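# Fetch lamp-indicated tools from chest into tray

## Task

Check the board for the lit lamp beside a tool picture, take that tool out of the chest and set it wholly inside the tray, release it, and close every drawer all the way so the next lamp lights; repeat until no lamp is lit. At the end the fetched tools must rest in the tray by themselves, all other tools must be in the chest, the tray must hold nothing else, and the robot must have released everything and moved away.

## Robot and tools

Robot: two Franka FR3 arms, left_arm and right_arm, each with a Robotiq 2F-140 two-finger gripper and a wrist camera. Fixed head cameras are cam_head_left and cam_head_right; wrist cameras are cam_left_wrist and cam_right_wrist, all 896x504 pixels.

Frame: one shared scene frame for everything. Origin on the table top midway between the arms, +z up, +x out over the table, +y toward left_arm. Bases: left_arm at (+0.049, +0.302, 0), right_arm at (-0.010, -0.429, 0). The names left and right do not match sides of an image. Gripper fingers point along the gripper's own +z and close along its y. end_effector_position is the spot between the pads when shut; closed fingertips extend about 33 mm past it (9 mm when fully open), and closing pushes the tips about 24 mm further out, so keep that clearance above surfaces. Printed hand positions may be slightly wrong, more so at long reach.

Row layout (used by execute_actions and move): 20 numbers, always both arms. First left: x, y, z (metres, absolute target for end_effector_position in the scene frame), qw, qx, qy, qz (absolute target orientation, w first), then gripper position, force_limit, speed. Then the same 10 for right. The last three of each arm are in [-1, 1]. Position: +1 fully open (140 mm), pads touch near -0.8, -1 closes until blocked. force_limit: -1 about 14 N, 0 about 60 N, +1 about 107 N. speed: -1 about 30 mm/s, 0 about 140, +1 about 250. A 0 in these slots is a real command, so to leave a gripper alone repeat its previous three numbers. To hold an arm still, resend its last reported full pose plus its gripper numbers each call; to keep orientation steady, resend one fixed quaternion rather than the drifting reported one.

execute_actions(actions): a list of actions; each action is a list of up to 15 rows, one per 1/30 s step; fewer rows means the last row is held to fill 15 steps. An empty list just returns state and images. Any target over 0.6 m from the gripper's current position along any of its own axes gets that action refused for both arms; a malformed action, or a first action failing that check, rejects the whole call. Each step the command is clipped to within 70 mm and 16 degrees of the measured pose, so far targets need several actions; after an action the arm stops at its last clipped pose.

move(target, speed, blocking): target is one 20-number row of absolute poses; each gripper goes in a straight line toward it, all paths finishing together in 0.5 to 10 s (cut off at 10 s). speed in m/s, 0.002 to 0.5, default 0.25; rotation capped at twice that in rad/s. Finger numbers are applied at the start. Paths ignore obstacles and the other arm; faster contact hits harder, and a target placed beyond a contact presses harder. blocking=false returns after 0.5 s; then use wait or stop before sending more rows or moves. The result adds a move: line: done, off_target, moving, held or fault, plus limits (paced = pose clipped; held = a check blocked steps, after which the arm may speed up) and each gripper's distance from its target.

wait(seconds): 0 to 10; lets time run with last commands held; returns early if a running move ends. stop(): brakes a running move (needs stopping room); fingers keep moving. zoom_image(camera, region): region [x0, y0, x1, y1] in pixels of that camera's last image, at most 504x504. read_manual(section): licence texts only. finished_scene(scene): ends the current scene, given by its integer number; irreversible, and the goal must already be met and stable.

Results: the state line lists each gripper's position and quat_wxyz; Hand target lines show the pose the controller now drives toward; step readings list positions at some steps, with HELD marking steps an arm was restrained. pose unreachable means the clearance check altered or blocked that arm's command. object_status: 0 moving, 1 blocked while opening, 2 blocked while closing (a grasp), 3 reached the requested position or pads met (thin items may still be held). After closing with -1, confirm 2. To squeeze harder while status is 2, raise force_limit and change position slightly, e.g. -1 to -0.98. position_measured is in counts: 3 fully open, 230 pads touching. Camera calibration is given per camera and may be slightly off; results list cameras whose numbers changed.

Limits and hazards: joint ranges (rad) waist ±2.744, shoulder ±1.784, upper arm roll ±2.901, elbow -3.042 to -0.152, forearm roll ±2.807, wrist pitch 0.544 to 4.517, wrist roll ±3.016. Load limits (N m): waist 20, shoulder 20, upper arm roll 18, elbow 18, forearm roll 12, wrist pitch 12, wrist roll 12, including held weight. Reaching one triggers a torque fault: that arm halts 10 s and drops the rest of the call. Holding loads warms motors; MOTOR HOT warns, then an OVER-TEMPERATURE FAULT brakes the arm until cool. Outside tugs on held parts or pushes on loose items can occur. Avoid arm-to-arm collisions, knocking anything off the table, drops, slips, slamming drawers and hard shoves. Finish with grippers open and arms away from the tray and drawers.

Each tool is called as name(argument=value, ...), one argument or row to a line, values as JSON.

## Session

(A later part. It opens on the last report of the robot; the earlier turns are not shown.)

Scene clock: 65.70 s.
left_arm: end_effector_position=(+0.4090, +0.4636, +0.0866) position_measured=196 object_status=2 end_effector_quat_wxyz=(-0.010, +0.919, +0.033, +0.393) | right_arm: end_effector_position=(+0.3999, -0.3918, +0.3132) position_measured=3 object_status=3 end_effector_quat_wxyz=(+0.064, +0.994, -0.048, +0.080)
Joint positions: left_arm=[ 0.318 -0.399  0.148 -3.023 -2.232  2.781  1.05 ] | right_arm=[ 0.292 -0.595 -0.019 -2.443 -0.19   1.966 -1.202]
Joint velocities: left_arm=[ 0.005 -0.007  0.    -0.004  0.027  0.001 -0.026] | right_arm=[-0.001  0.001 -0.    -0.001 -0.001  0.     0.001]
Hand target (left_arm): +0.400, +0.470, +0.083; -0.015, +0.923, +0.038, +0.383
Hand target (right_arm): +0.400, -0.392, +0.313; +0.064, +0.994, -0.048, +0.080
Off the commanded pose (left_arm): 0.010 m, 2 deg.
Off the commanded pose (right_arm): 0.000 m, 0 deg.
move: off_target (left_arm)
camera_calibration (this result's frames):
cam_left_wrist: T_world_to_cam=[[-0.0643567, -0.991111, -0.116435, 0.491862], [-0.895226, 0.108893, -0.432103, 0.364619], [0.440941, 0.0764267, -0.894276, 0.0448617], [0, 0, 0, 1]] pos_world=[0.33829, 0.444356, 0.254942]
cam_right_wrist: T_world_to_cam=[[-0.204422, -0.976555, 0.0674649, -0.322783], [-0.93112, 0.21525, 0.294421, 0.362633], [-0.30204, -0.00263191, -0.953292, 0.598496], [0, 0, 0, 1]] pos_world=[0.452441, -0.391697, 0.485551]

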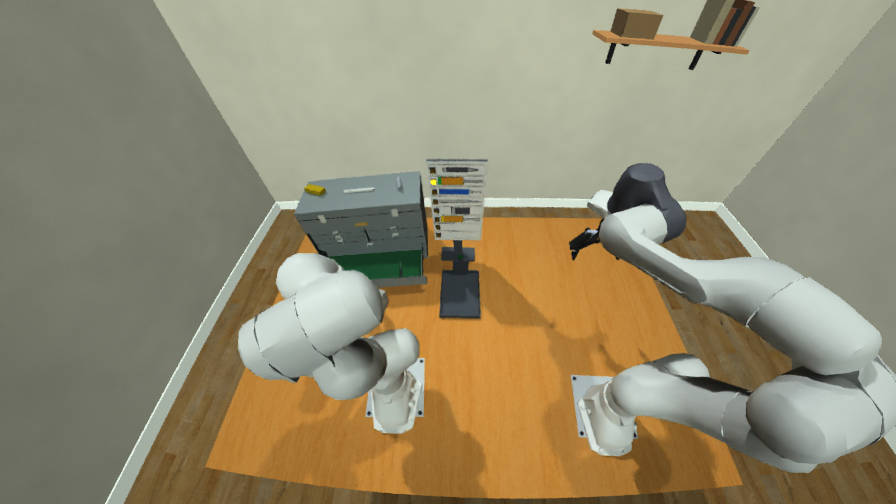

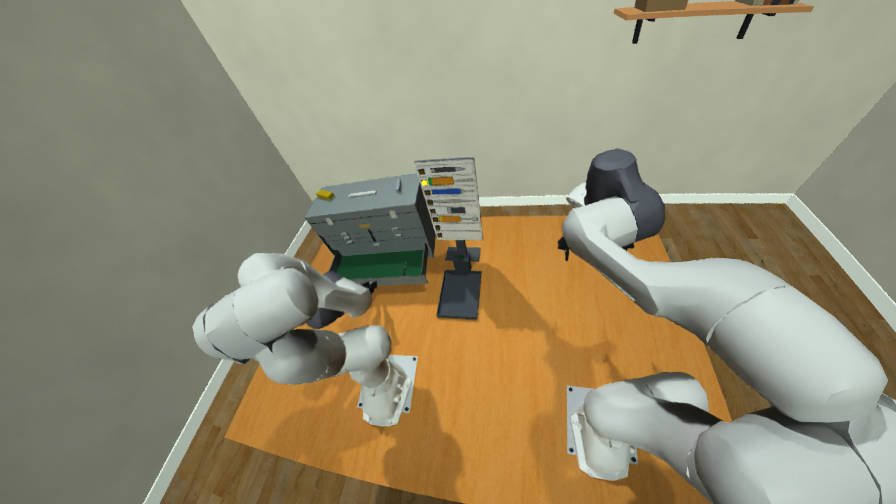

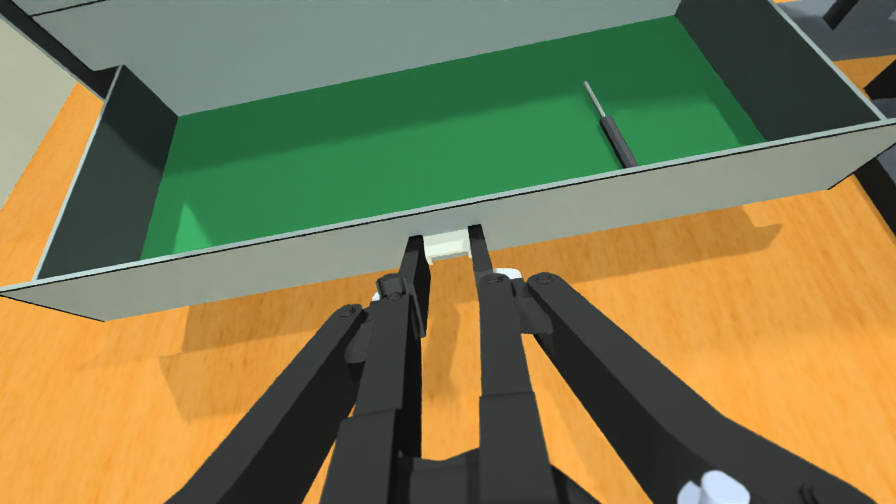

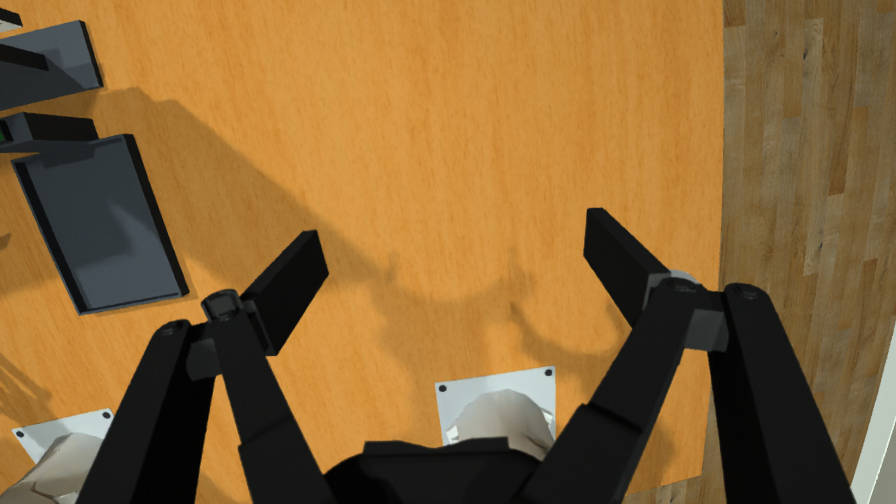

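Drawer 1: black screwdriver. Close it, then try drawer 2.

move(
  target=[0.602,0.484,0.087,-0.016,0.923,0.038,0.383,-1,0.5,0, 0.4,-0.392,0.313,0.064,0.994,-0.048,0.08,1,0,0],
  speed=0.12,
)

move(
  target=[0.57,0.482,0.11,-0.016,0.923,0.038,0.383,-0.1,0.5,1, 0.4,-0.392,0.313,0.064,0.994,-0.048,0.08,1,0,0],
  speed=0.05,
)

move(
  target=[0.57,0.482,0.142,-0.016,0.923,0.038,0.383,-0.1,0.5,1, 0.4,-0.392,0.313,0.064,0.994,-0.048,0.08,1,0,0],
  speed=0.1,
)

move(
  target=[0.597,0.484,0.142,-0.016,0.923,0.038,0.383,-0.1,0.5,1, 0.4,-0.392,0.313,0.064,0.994,-0.048,0.08,1,0,0],
  speed=0.06,
)

move(
  target=[0.6,0.484,0.139,-0.016,0.923,0.038,0.383,-1,0.5,0, 0.4,-0.392,0.313,0.064,0.994,-0.048,0.08,1,0,0],
  speed=0.03,
)

move(
  target=[0.42,0.469,0.139,-0.016,0.923,0.038,0.383,-1,0.5,0, 0.4,-0.392,0.313,0.064,0.994,-0.048,0.08,1,0,0],
  speed=0.12,
)

Scene clock: 69.80 s.
left_arm: end_effector_position=(+0.5972, +0.4807, +0.0894) position_measured=196 object_status=2 end_effector_quat_wxyz=(-0.018, +0.924, +0.038, +0.381) | right_arm: end_effector_position=(+0.3999, -0.3918, +0.3132) position_measured=3 object_status=3 end_effector_quat_wxyz=(+0.064, +0.994, -0.048, +0.080)
Joint positions: left_arm=[ 0.24   0.103 -0.005 -2.44  -2.424  2.915  1.023] | right_arm=[ 0.292 -0.595 -0.019 -2.443 -0.19   1.966 -1.202]
Joint velocities: left_arm=[-0.007  0.003 -0.007  0.012  0.001  0.029 -0.021] | right_arm=[-0.     0.    -0.002 -0.001  0.     0.001 -0.   ]
Hand target (left_arm): +0.602, +0.482, +0.089; -0.017, +0.923, +0.038, +0.383
Hand target (right_arm): +0.400, -0.392, +0.313; +0.064, +0.994, -0.048, +0.080
Off the commanded pose (left_arm): 0.006 m, 0 deg.
Off the commanded pose (right_arm): 0.000 m, 0 deg.
move: off_target (left_arm)
camera_calibration (this result's frames):
cam_left_wrist: T_world_to_cam=[[-0.0535165, -0.990689, -0.125184, 0.515309], [-0.907686, 0.100516, -0.407433, 0.54171], [0.416223, 0.0918238, -0.904614, -0.0286294], [0, 0, 0, 1]] pos_world=[0.531196, 0.458689, 0.259321]
cam_right_wrist: T_world_to_cam=[[-0.204422, -0.976555, 0.0674649, -0.322783], [-0.931119, 0.215251, 0.294421, 0.362633], [-0.30204, -0.00263178, -0.953292, 0.598496], [0, 0, 0, 1]] pos_world=[0.452441, -0.391697, 0.485551]

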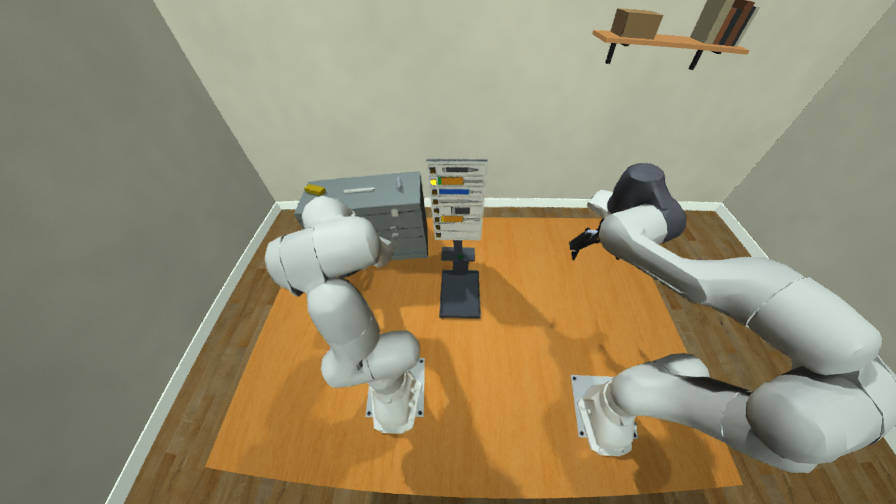

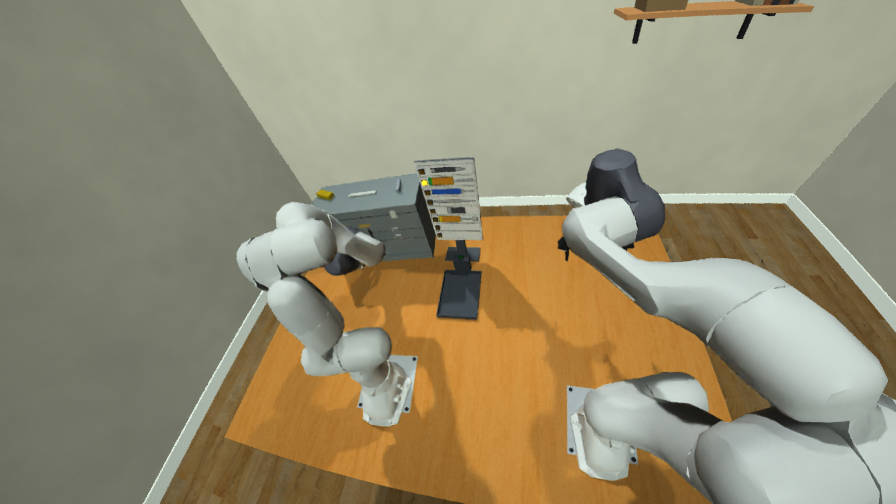

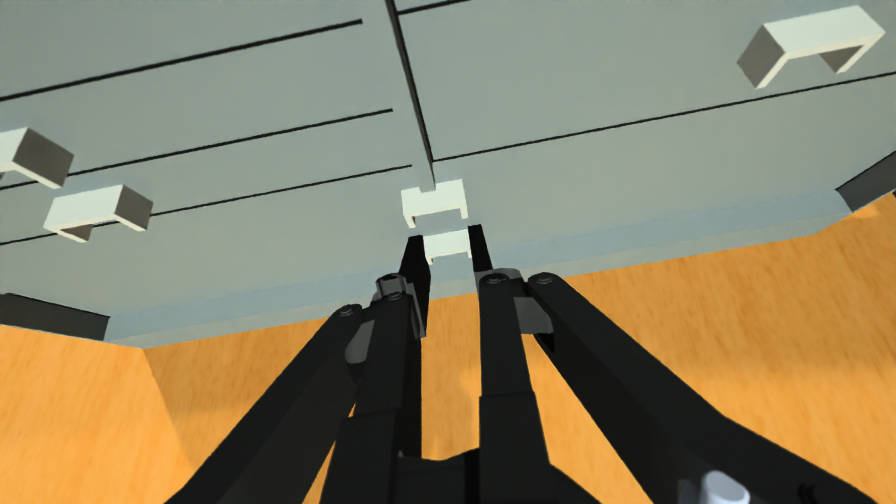

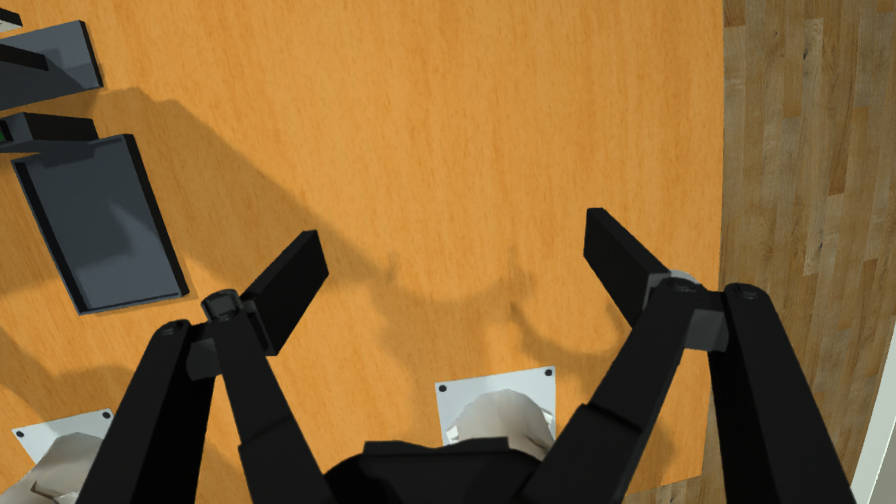

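Scene clock: 70.80 s.
left_arm: end_effector_position=(+0.5720, +0.4800, +0.1098) position_measured=141 object_status=3 end_effector_quat_wxyz=(-0.019, +0.922, +0.030, +0.385) | right_arm: end_effector_position=(+0.3999, -0.3918, +0.3132) position_measured=3 object_status=3 end_effector_quat_wxyz=(+0.064, +0.994, -0.048, +0.080)
Joint positions: left_arm=[ 0.251 -0.01  -0.004 -2.533 -2.344  2.916  0.964] | right_arm=[ 0.292 -0.595 -0.019 -2.443 -0.19   1.966 -1.202]
Joint velocities: left_arm=[ 0.001 -0.003  0.    -0.005  0.026 -0.001 -0.05 ] | right_arm=[ 0.    -0.001  0.001 -0.002 -0.    -0.     0.   ]
Hand target (left_arm): +0.570, +0.483, +0.110; -0.017, +0.923, +0.038, +0.383
Hand target (right_arm): +0.400, -0.392, +0.313; +0.064, +0.994, -0.048, +0.080
Off the commanded pose (left_arm): 0.003 m, 1 deg.
Off the commanded pose (right_arm): 0.000 m, 0 deg.
move: done
camera_calibration (this result's frames):
cam_left_wrist: T_world_to_cam=[[-0.0652816, -0.988843, -0.133893, 0.522696], [-0.903103, 0.11562, -0.413565, 0.517987], [0.424432, 0.0939211, -0.900576, -0.00572068], [0, 0, 0, 1]] pos_world=[0.504347, 0.457513, 0.279055]
cam_right_wrist: T_world_to_cam=[[-0.204422, -0.976555, 0.0674649, -0.322783], [-0.931119, 0.215251, 0.294421, 0.362633], [-0.30204, -0.00263185, -0.953291, 0.598496], [0, 0, 0, 1]] pos_world=[0.452441, -0.391697, 0.485551]

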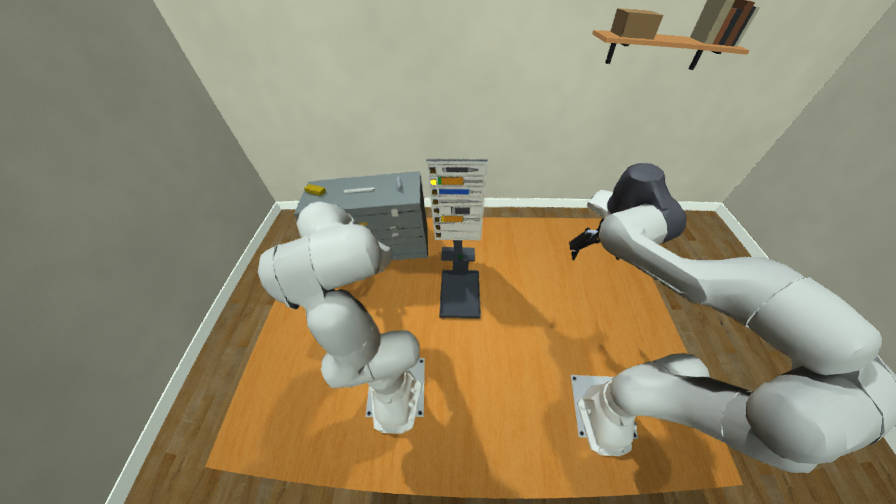

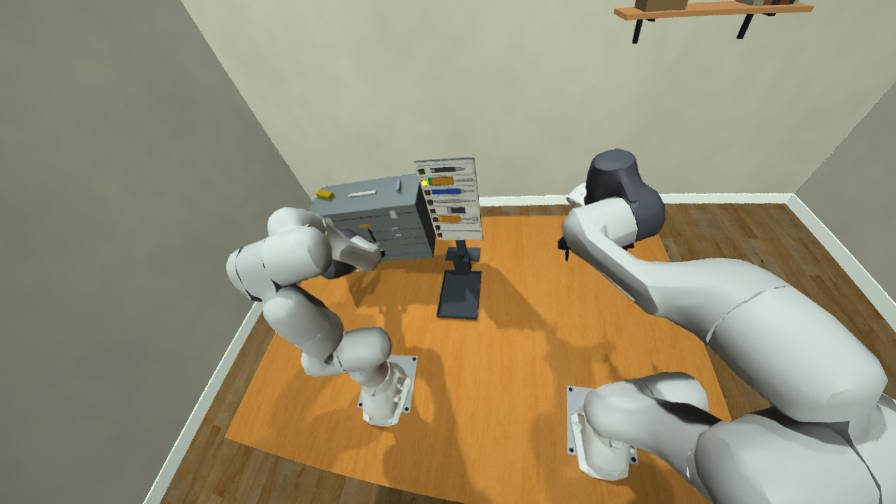

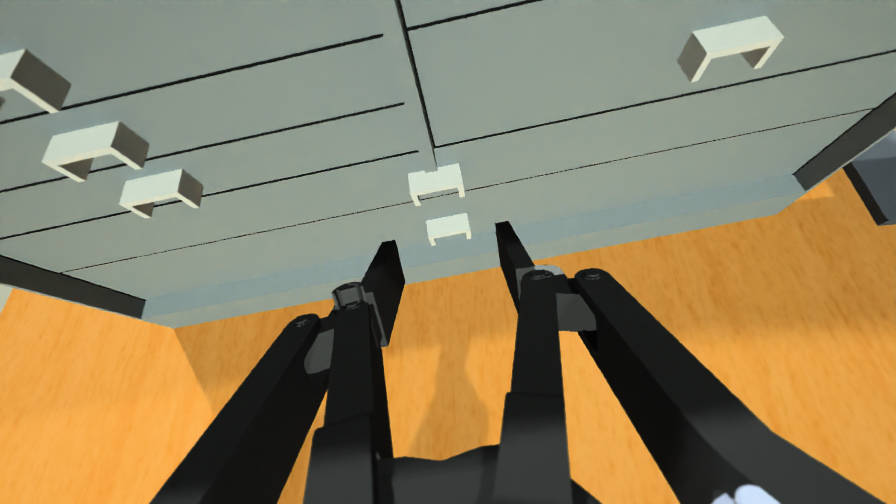

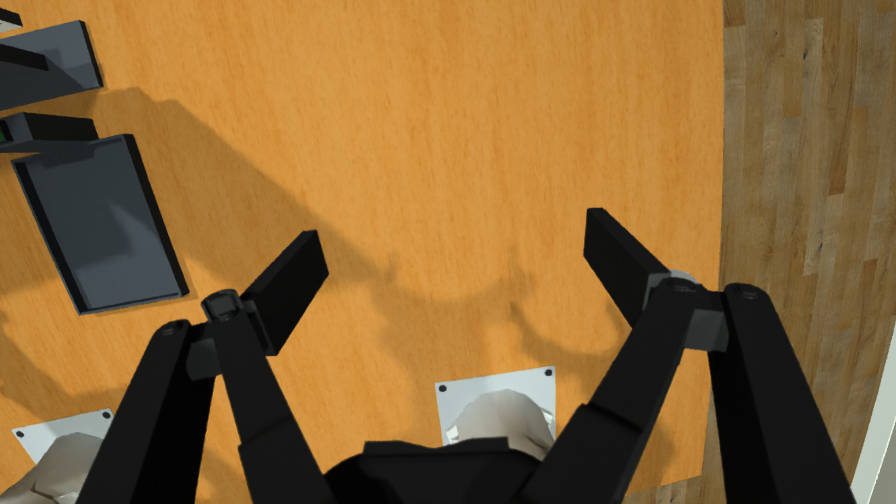

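Scene clock: 71.97 s.
left_arm: end_effector_position=(+0.5714, +0.4822, +0.1424) position_measured=141 object_status=3 end_effector_quat_wxyz=(-0.021, +0.922, +0.030, +0.386) | right_arm: end_effector_position=(+0.3999, -0.3918, +0.3132) position_measured=3 object_status=3 end_effector_quat_wxyz=(+0.064, +0.994, -0.048, +0.080)
Joint positions: left_arm=[ 0.226 -0.093 -0.004 -2.553 -2.19   2.968  0.788] | right_arm=[ 0.292 -0.595 -0.019 -2.443 -0.19   1.966 -1.202]
Joint velocities: left_arm=[ 0.001 -0.001 -0.001 -0.002  0.036  0.001 -0.072] | right_arm=[-0.     0.     0.001 -0.     0.002  0.    -0.001]
Hand target (left_arm): +0.570, +0.483, +0.142; -0.018, +0.922, +0.039, +0.384
Hand target (right_arm): +0.400, -0.392, +0.313; +0.064, +0.994, -0.048, +0.080
Off the commanded pose (left_arm): 0.002 m, 1 deg.
Off the commanded pose (right_arm): 0.000 m, 0 deg.
move: done
camera_calibration (this result's frames):
cam_left_wrist: T_world_to_cam=[[-0.0640671, -0.988277, -0.138576, 0.528891], [-0.902138, 0.116724, -0.415357, 0.529874], [0.426664, 0.0984042, -0.899041, 0.0199855], [0, 0, 0, 1]] pos_world=[0.503377, 0.458875, 0.311347]
cam_right_wrist: T_world_to_cam=[[-0.204422, -0.976555, 0.0674648, -0.322783], [-0.931119, 0.215251, 0.294421, 0.362633], [-0.30204, -0.00263166, -0.953292, 0.598496], [0, 0, 0, 1]] pos_world=[0.452441, -0.391697, 0.485551]

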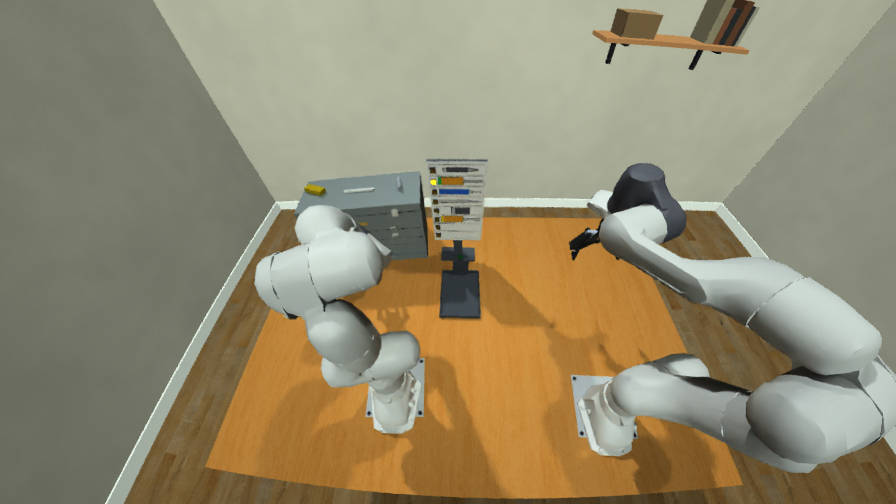

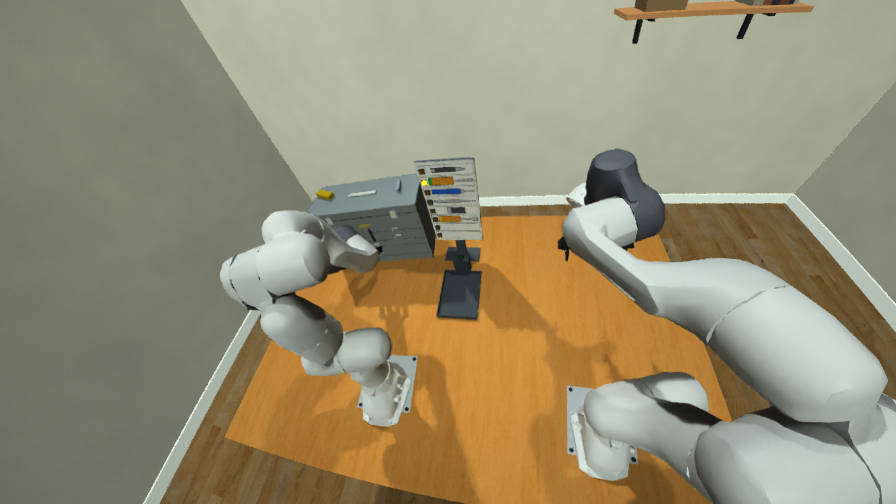

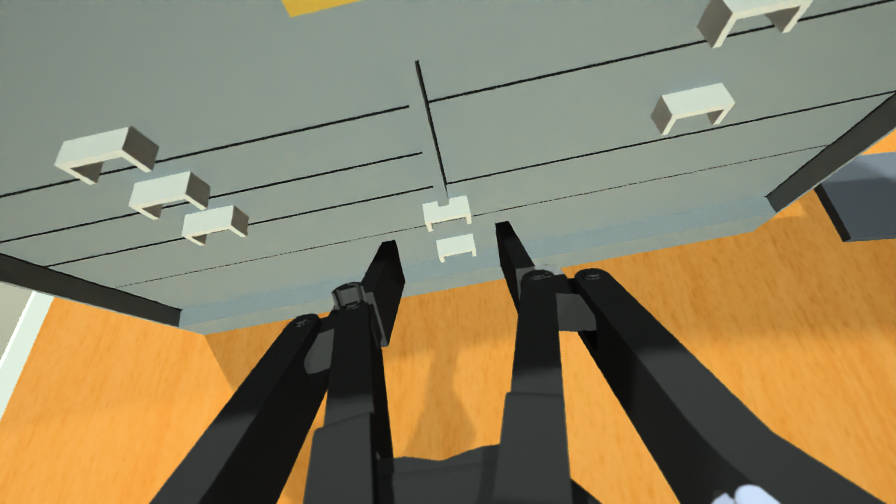

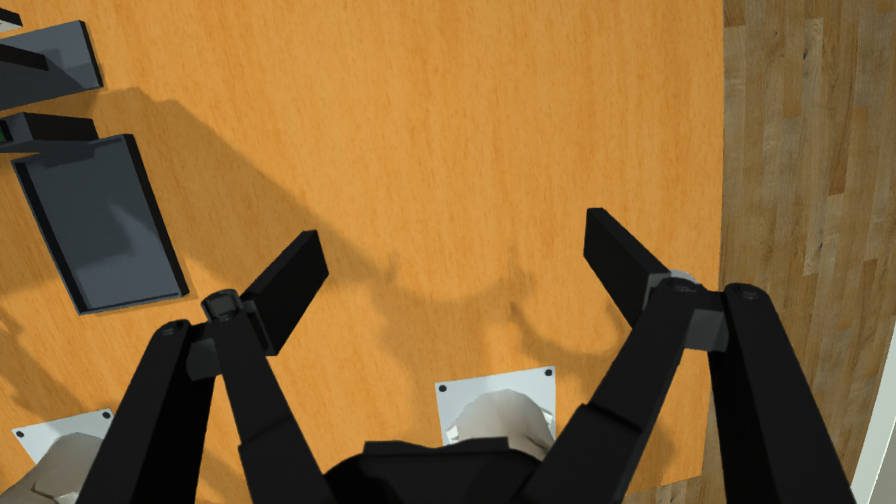

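Scene clock: 72.70 s.
left_arm: end_effector_position=(+0.5957, +0.4851, +0.1422) position_measured=141 object_status=3 end_effector_quat_wxyz=(-0.019, +0.922, +0.034, +0.384) | right_arm: end_effector_position=(+0.3999, -0.3918, +0.3132) position_measured=3 object_status=3 end_effector_quat_wxyz=(+0.064, +0.994, -0.048, +0.080)
Joint positions: left_arm=[ 0.216 -0.029 -0.009 -2.478 -2.171  2.984  0.748] | right_arm=[ 0.292 -0.595 -0.019 -2.443 -0.19   1.966 -1.202]
Joint velocities: left_arm=[-0.003  0.007 -0.001  0.006  0.022  0.011 -0.05 ] | right_arm=[-0.    -0.001  0.002 -0.    -0.001 -0.001 -0.001]
Hand target (left_arm): +0.597, +0.484, +0.142; -0.017, +0.923, +0.038, +0.384
Hand target (right_arm): +0.400, -0.392, +0.313; +0.064, +0.994, -0.048, +0.080
Off the commanded pose (left_arm): 0.002 m, 1 deg.
Off the commanded pose (right_arm): 0.000 m, 0 deg.
move: done
camera_calibration (this result's frames):
cam_left_wrist: T_world_to_cam=[[-0.0583334, -0.989533, -0.131987, 0.529538], [-0.903943, 0.108465, -0.413671, 0.556168], [0.423657, 0.0951782, -0.900809, 0.012781], [0, 0, 0, 1]] pos_world=[0.528219, 0.462454, 0.311476]
cam_right_wrist: T_world_to_cam=[[-0.204422, -0.976555, 0.0674648, -0.322783], [-0.931119, 0.215251, 0.294421, 0.362633], [-0.30204, -0.00263171, -0.953292, 0.598496], [0, 0, 0, 1]] pos_world=[0.452441, -0.391697, 0.485551]

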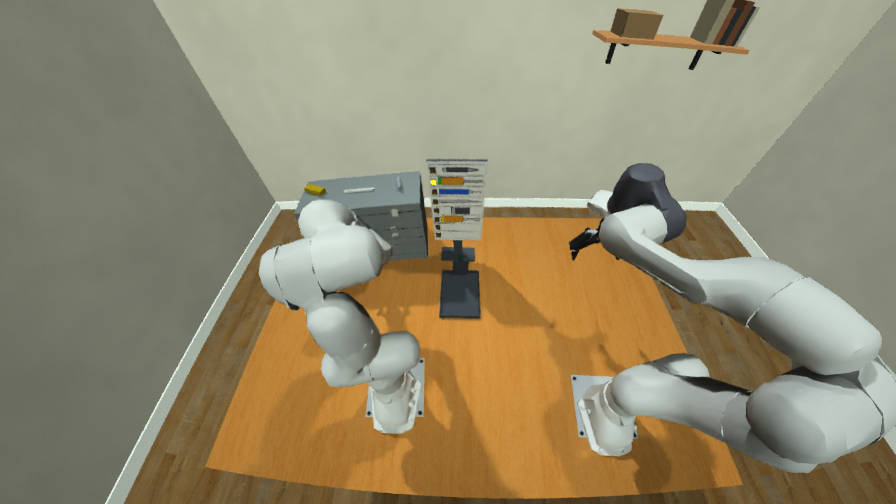

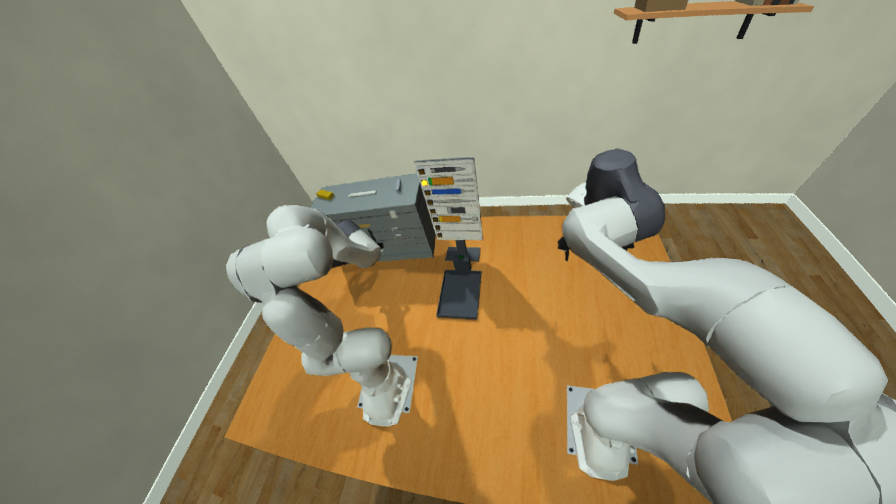

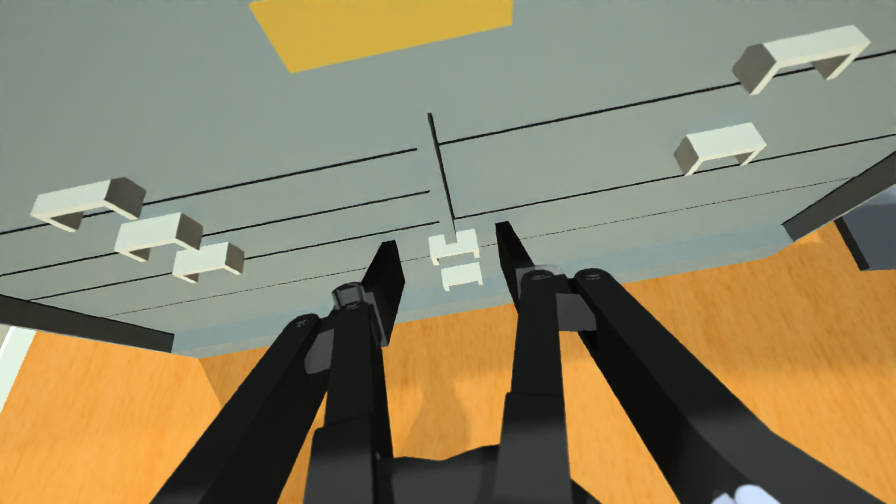

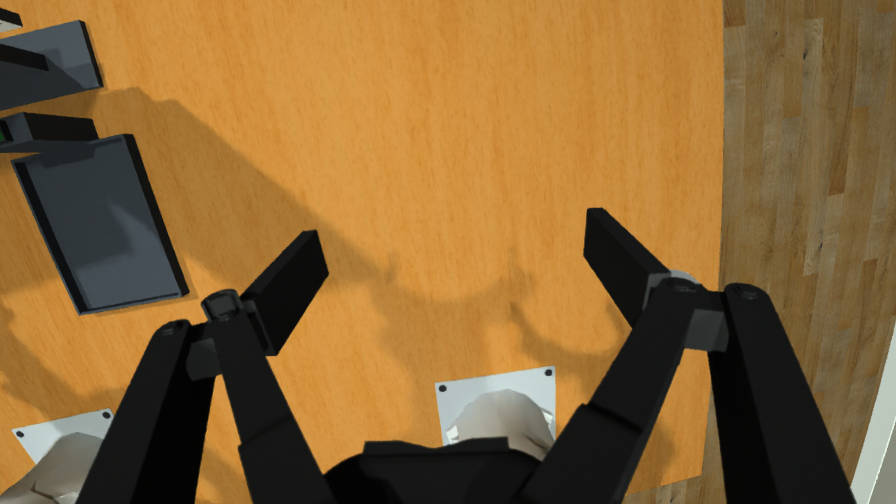

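Scene clock: 73.40 s.
left_arm: end_effector_position=(+0.5972, +0.4819, +0.1412) position_measured=196 object_status=2 end_effector_quat_wxyz=(-0.018, +0.923, +0.034, +0.383) | right_arm: end_effector_position=(+0.3999, -0.3918, +0.3132) position_measured=3 object_status=3 end_effector_quat_wxyz=(+0.064, +0.994, -0.048, +0.080)
Joint positions: left_arm=[ 0.211 -0.024 -0.012 -2.474 -2.172  2.989  0.743] | right_arm=[ 0.292 -0.595 -0.019 -2.443 -0.19   1.966 -1.202]
Joint velocities: left_arm=[-0.002  0.     0.     0.002 -0.001  0.004 -0.006] | right_arm=[ 0.001 -0.     0.001  0.    -0.001 -0.    -0.   ]
Hand target (left_arm): +0.600, +0.484, +0.139; -0.016, +0.923, +0.038, +0.383
Hand target (right_arm): +0.400, -0.392, +0.313; +0.064, +0.994, -0.048, +0.080
Off the commanded pose (left_arm): 0.004 m, 1 deg.
Off the commanded pose (right_arm): 0.000 m, 0 deg.
move: off_target (left_arm)
camera_calibration (this result's frames):
cam_left_wrist: T_world_to_cam=[[-0.0596885, -0.989795, -0.129397, 0.526929], [-0.905254, 0.108299, -0.410836, 0.557946], [0.420657, 0.0926152, -0.90248, 0.0148221], [0, 0, 0, 1]] pos_world=[0.5303, 0.459754, 0.310784]
cam_right_wrist: T_world_to_cam=[[-0.204422, -0.976555, 0.0674649, -0.322783], [-0.931119, 0.215251, 0.294421, 0.362633], [-0.30204, -0.00263176, -0.953291, 0.598496], [0, 0, 0, 1]] pos_world=[0.452441, -0.391697, 0.485551]

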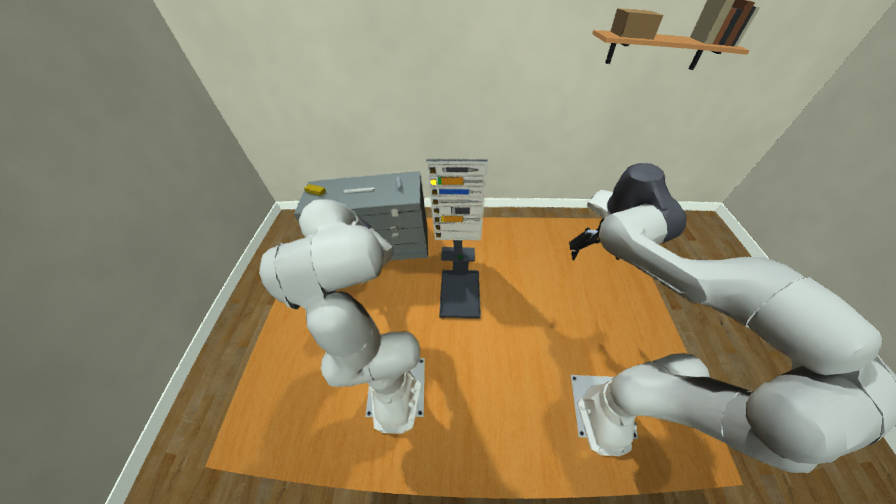

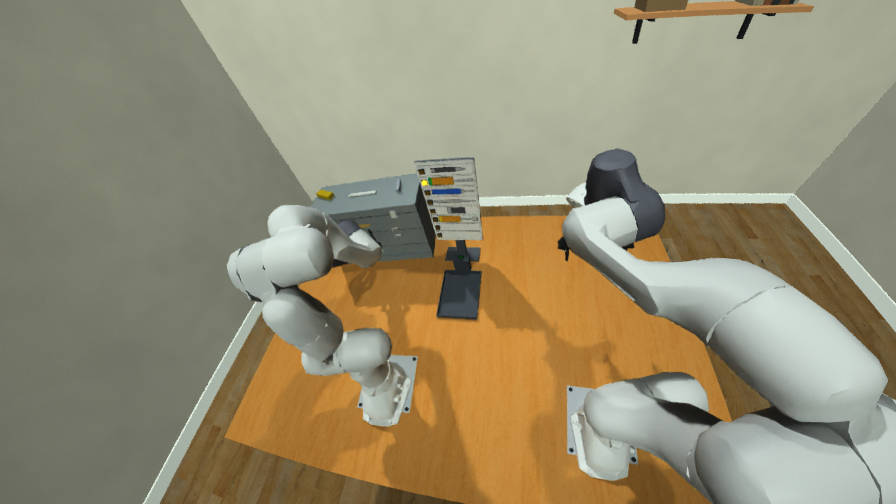

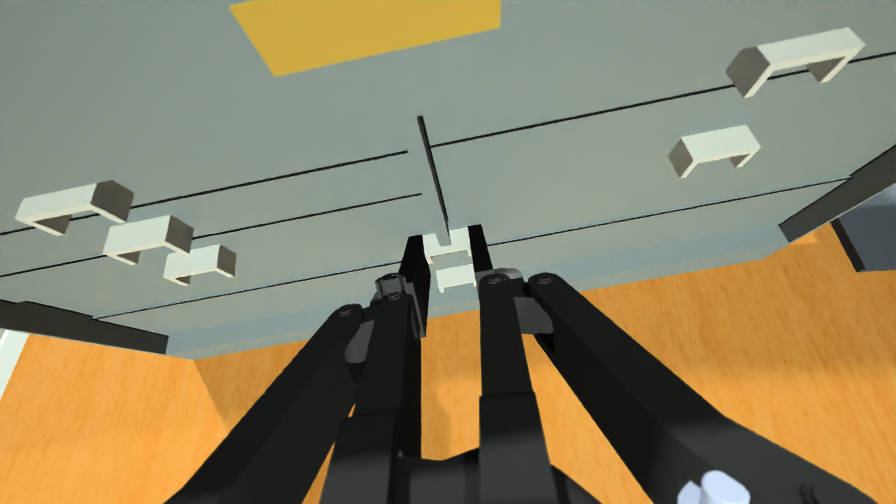

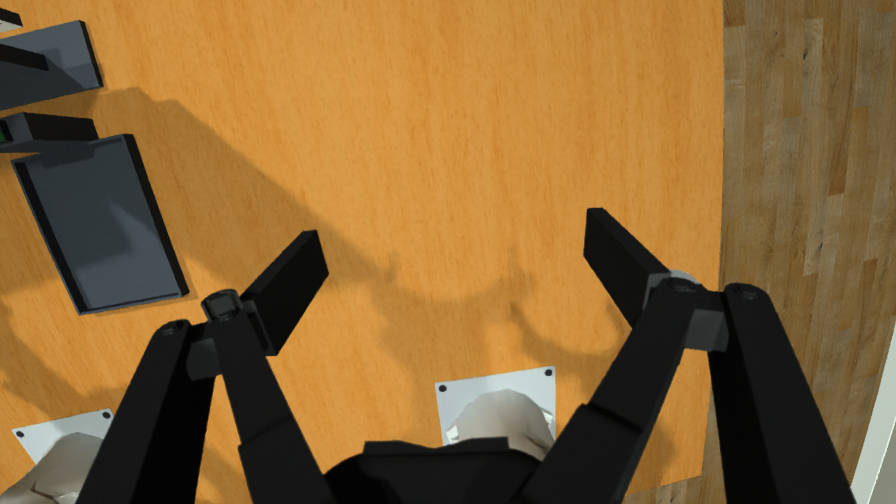

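Scene clock: 75.33 s.
left_arm: end_effector_position=(+0.4256, +0.4664, +0.1391) position_measured=196 object_status=2 end_effector_quat_wxyz=(-0.013, +0.920, +0.030, +0.390) | right_arm: end_effector_position=(+0.3999, -0.3918, +0.3132) position_measured=3 object_status=3 end_effector_quat_wxyz=(+0.064, +0.994, -0.048, +0.080)
Joint positions: left_arm=[ 0.212 -0.57   0.132 -3.017 -1.964  2.95   0.679] | right_arm=[ 0.292 -0.595 -0.019 -2.443 -0.19   1.966 -1.202]
Joint velocities: left_arm=[-0.021 -0.008  0.018 -0.004  0.051  0.017 -0.068] | right_arm=[ 0.001  0.    -0.001  0.     0.    -0.001 -0.   ]
Hand target (left_arm): +0.420, +0.471, +0.137; -0.016, +0.922, +0.038, +0.384
Hand target (right_arm): +0.400, -0.392, +0.313; +0.064, +0.994, -0.048, +0.080
Off the commanded pose (left_arm): 0.006 m, 1 deg.
Off the commanded pose (right_arm): 0.000 m, 0 deg.
move: off_target (left_arm)
camera_calibration (this result's frames):
cam_left_wrist: T_world_to_cam=[[-0.0691032, -0.989685, -0.12549, 0.504446], [-0.897715, 0.116555, -0.424879, 0.398261], [0.435123, 0.0832938, -0.89651, 0.083859], [0, 0, 0, 1]] pos_world=[0.355894, 0.445838, 0.307696]
cam_right_wrist: T_world_to_cam=[[-0.204422, -0.976555, 0.0674648, -0.322783], [-0.931119, 0.215251, 0.294421, 0.362633], [-0.30204, -0.00263166, -0.953292, 0.598496], [0, 0, 0, 1]] pos_world=[0.452441, -0.391697, 0.485551]

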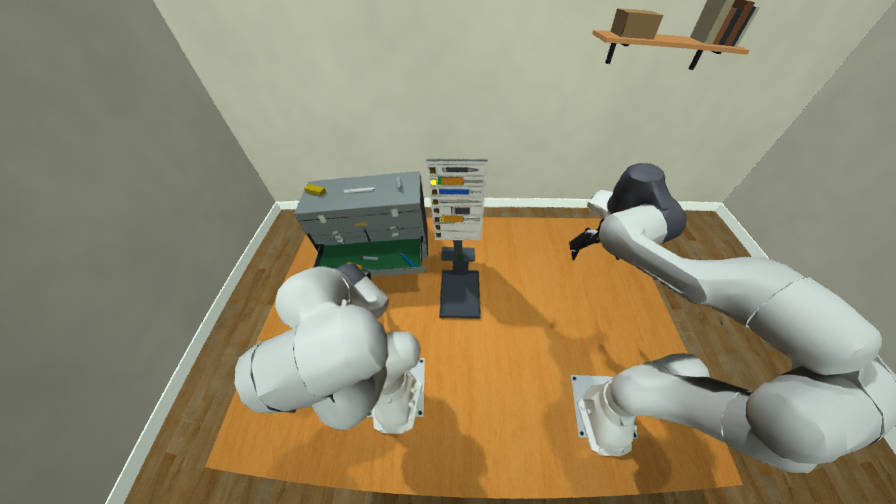

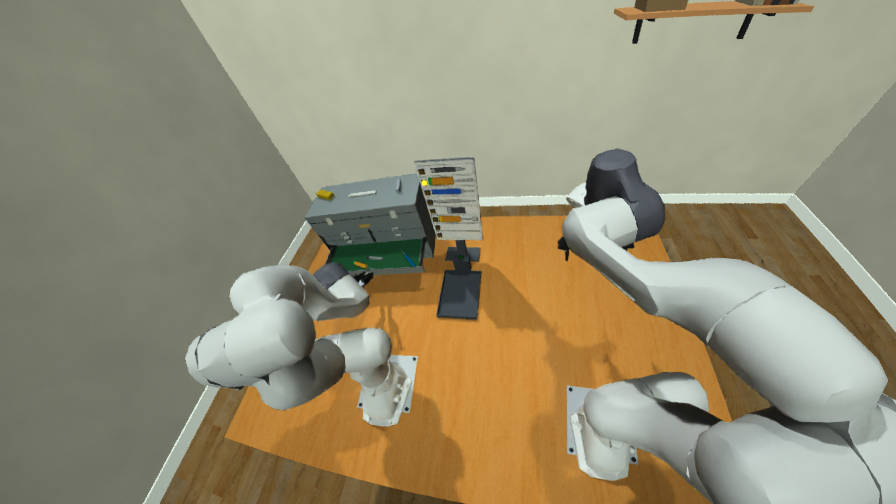

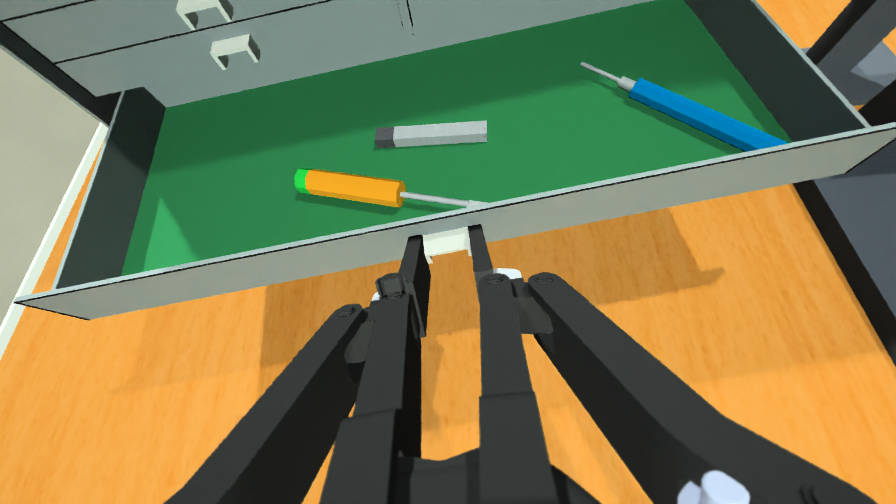

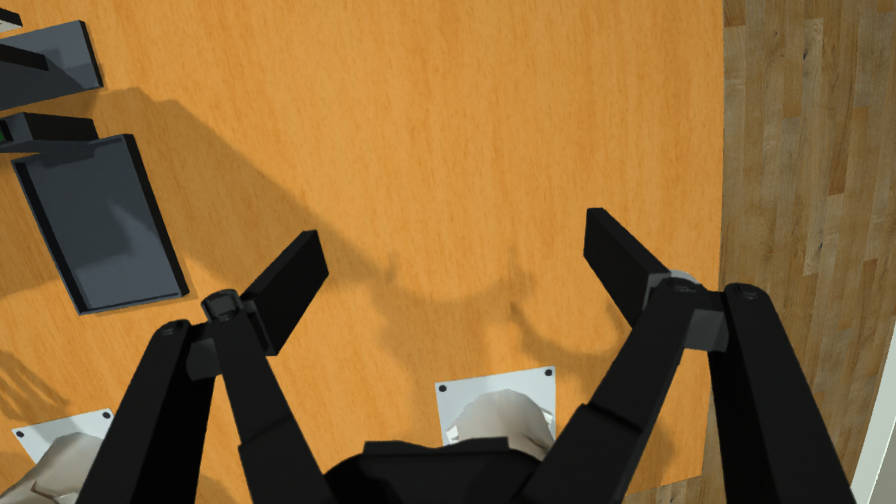

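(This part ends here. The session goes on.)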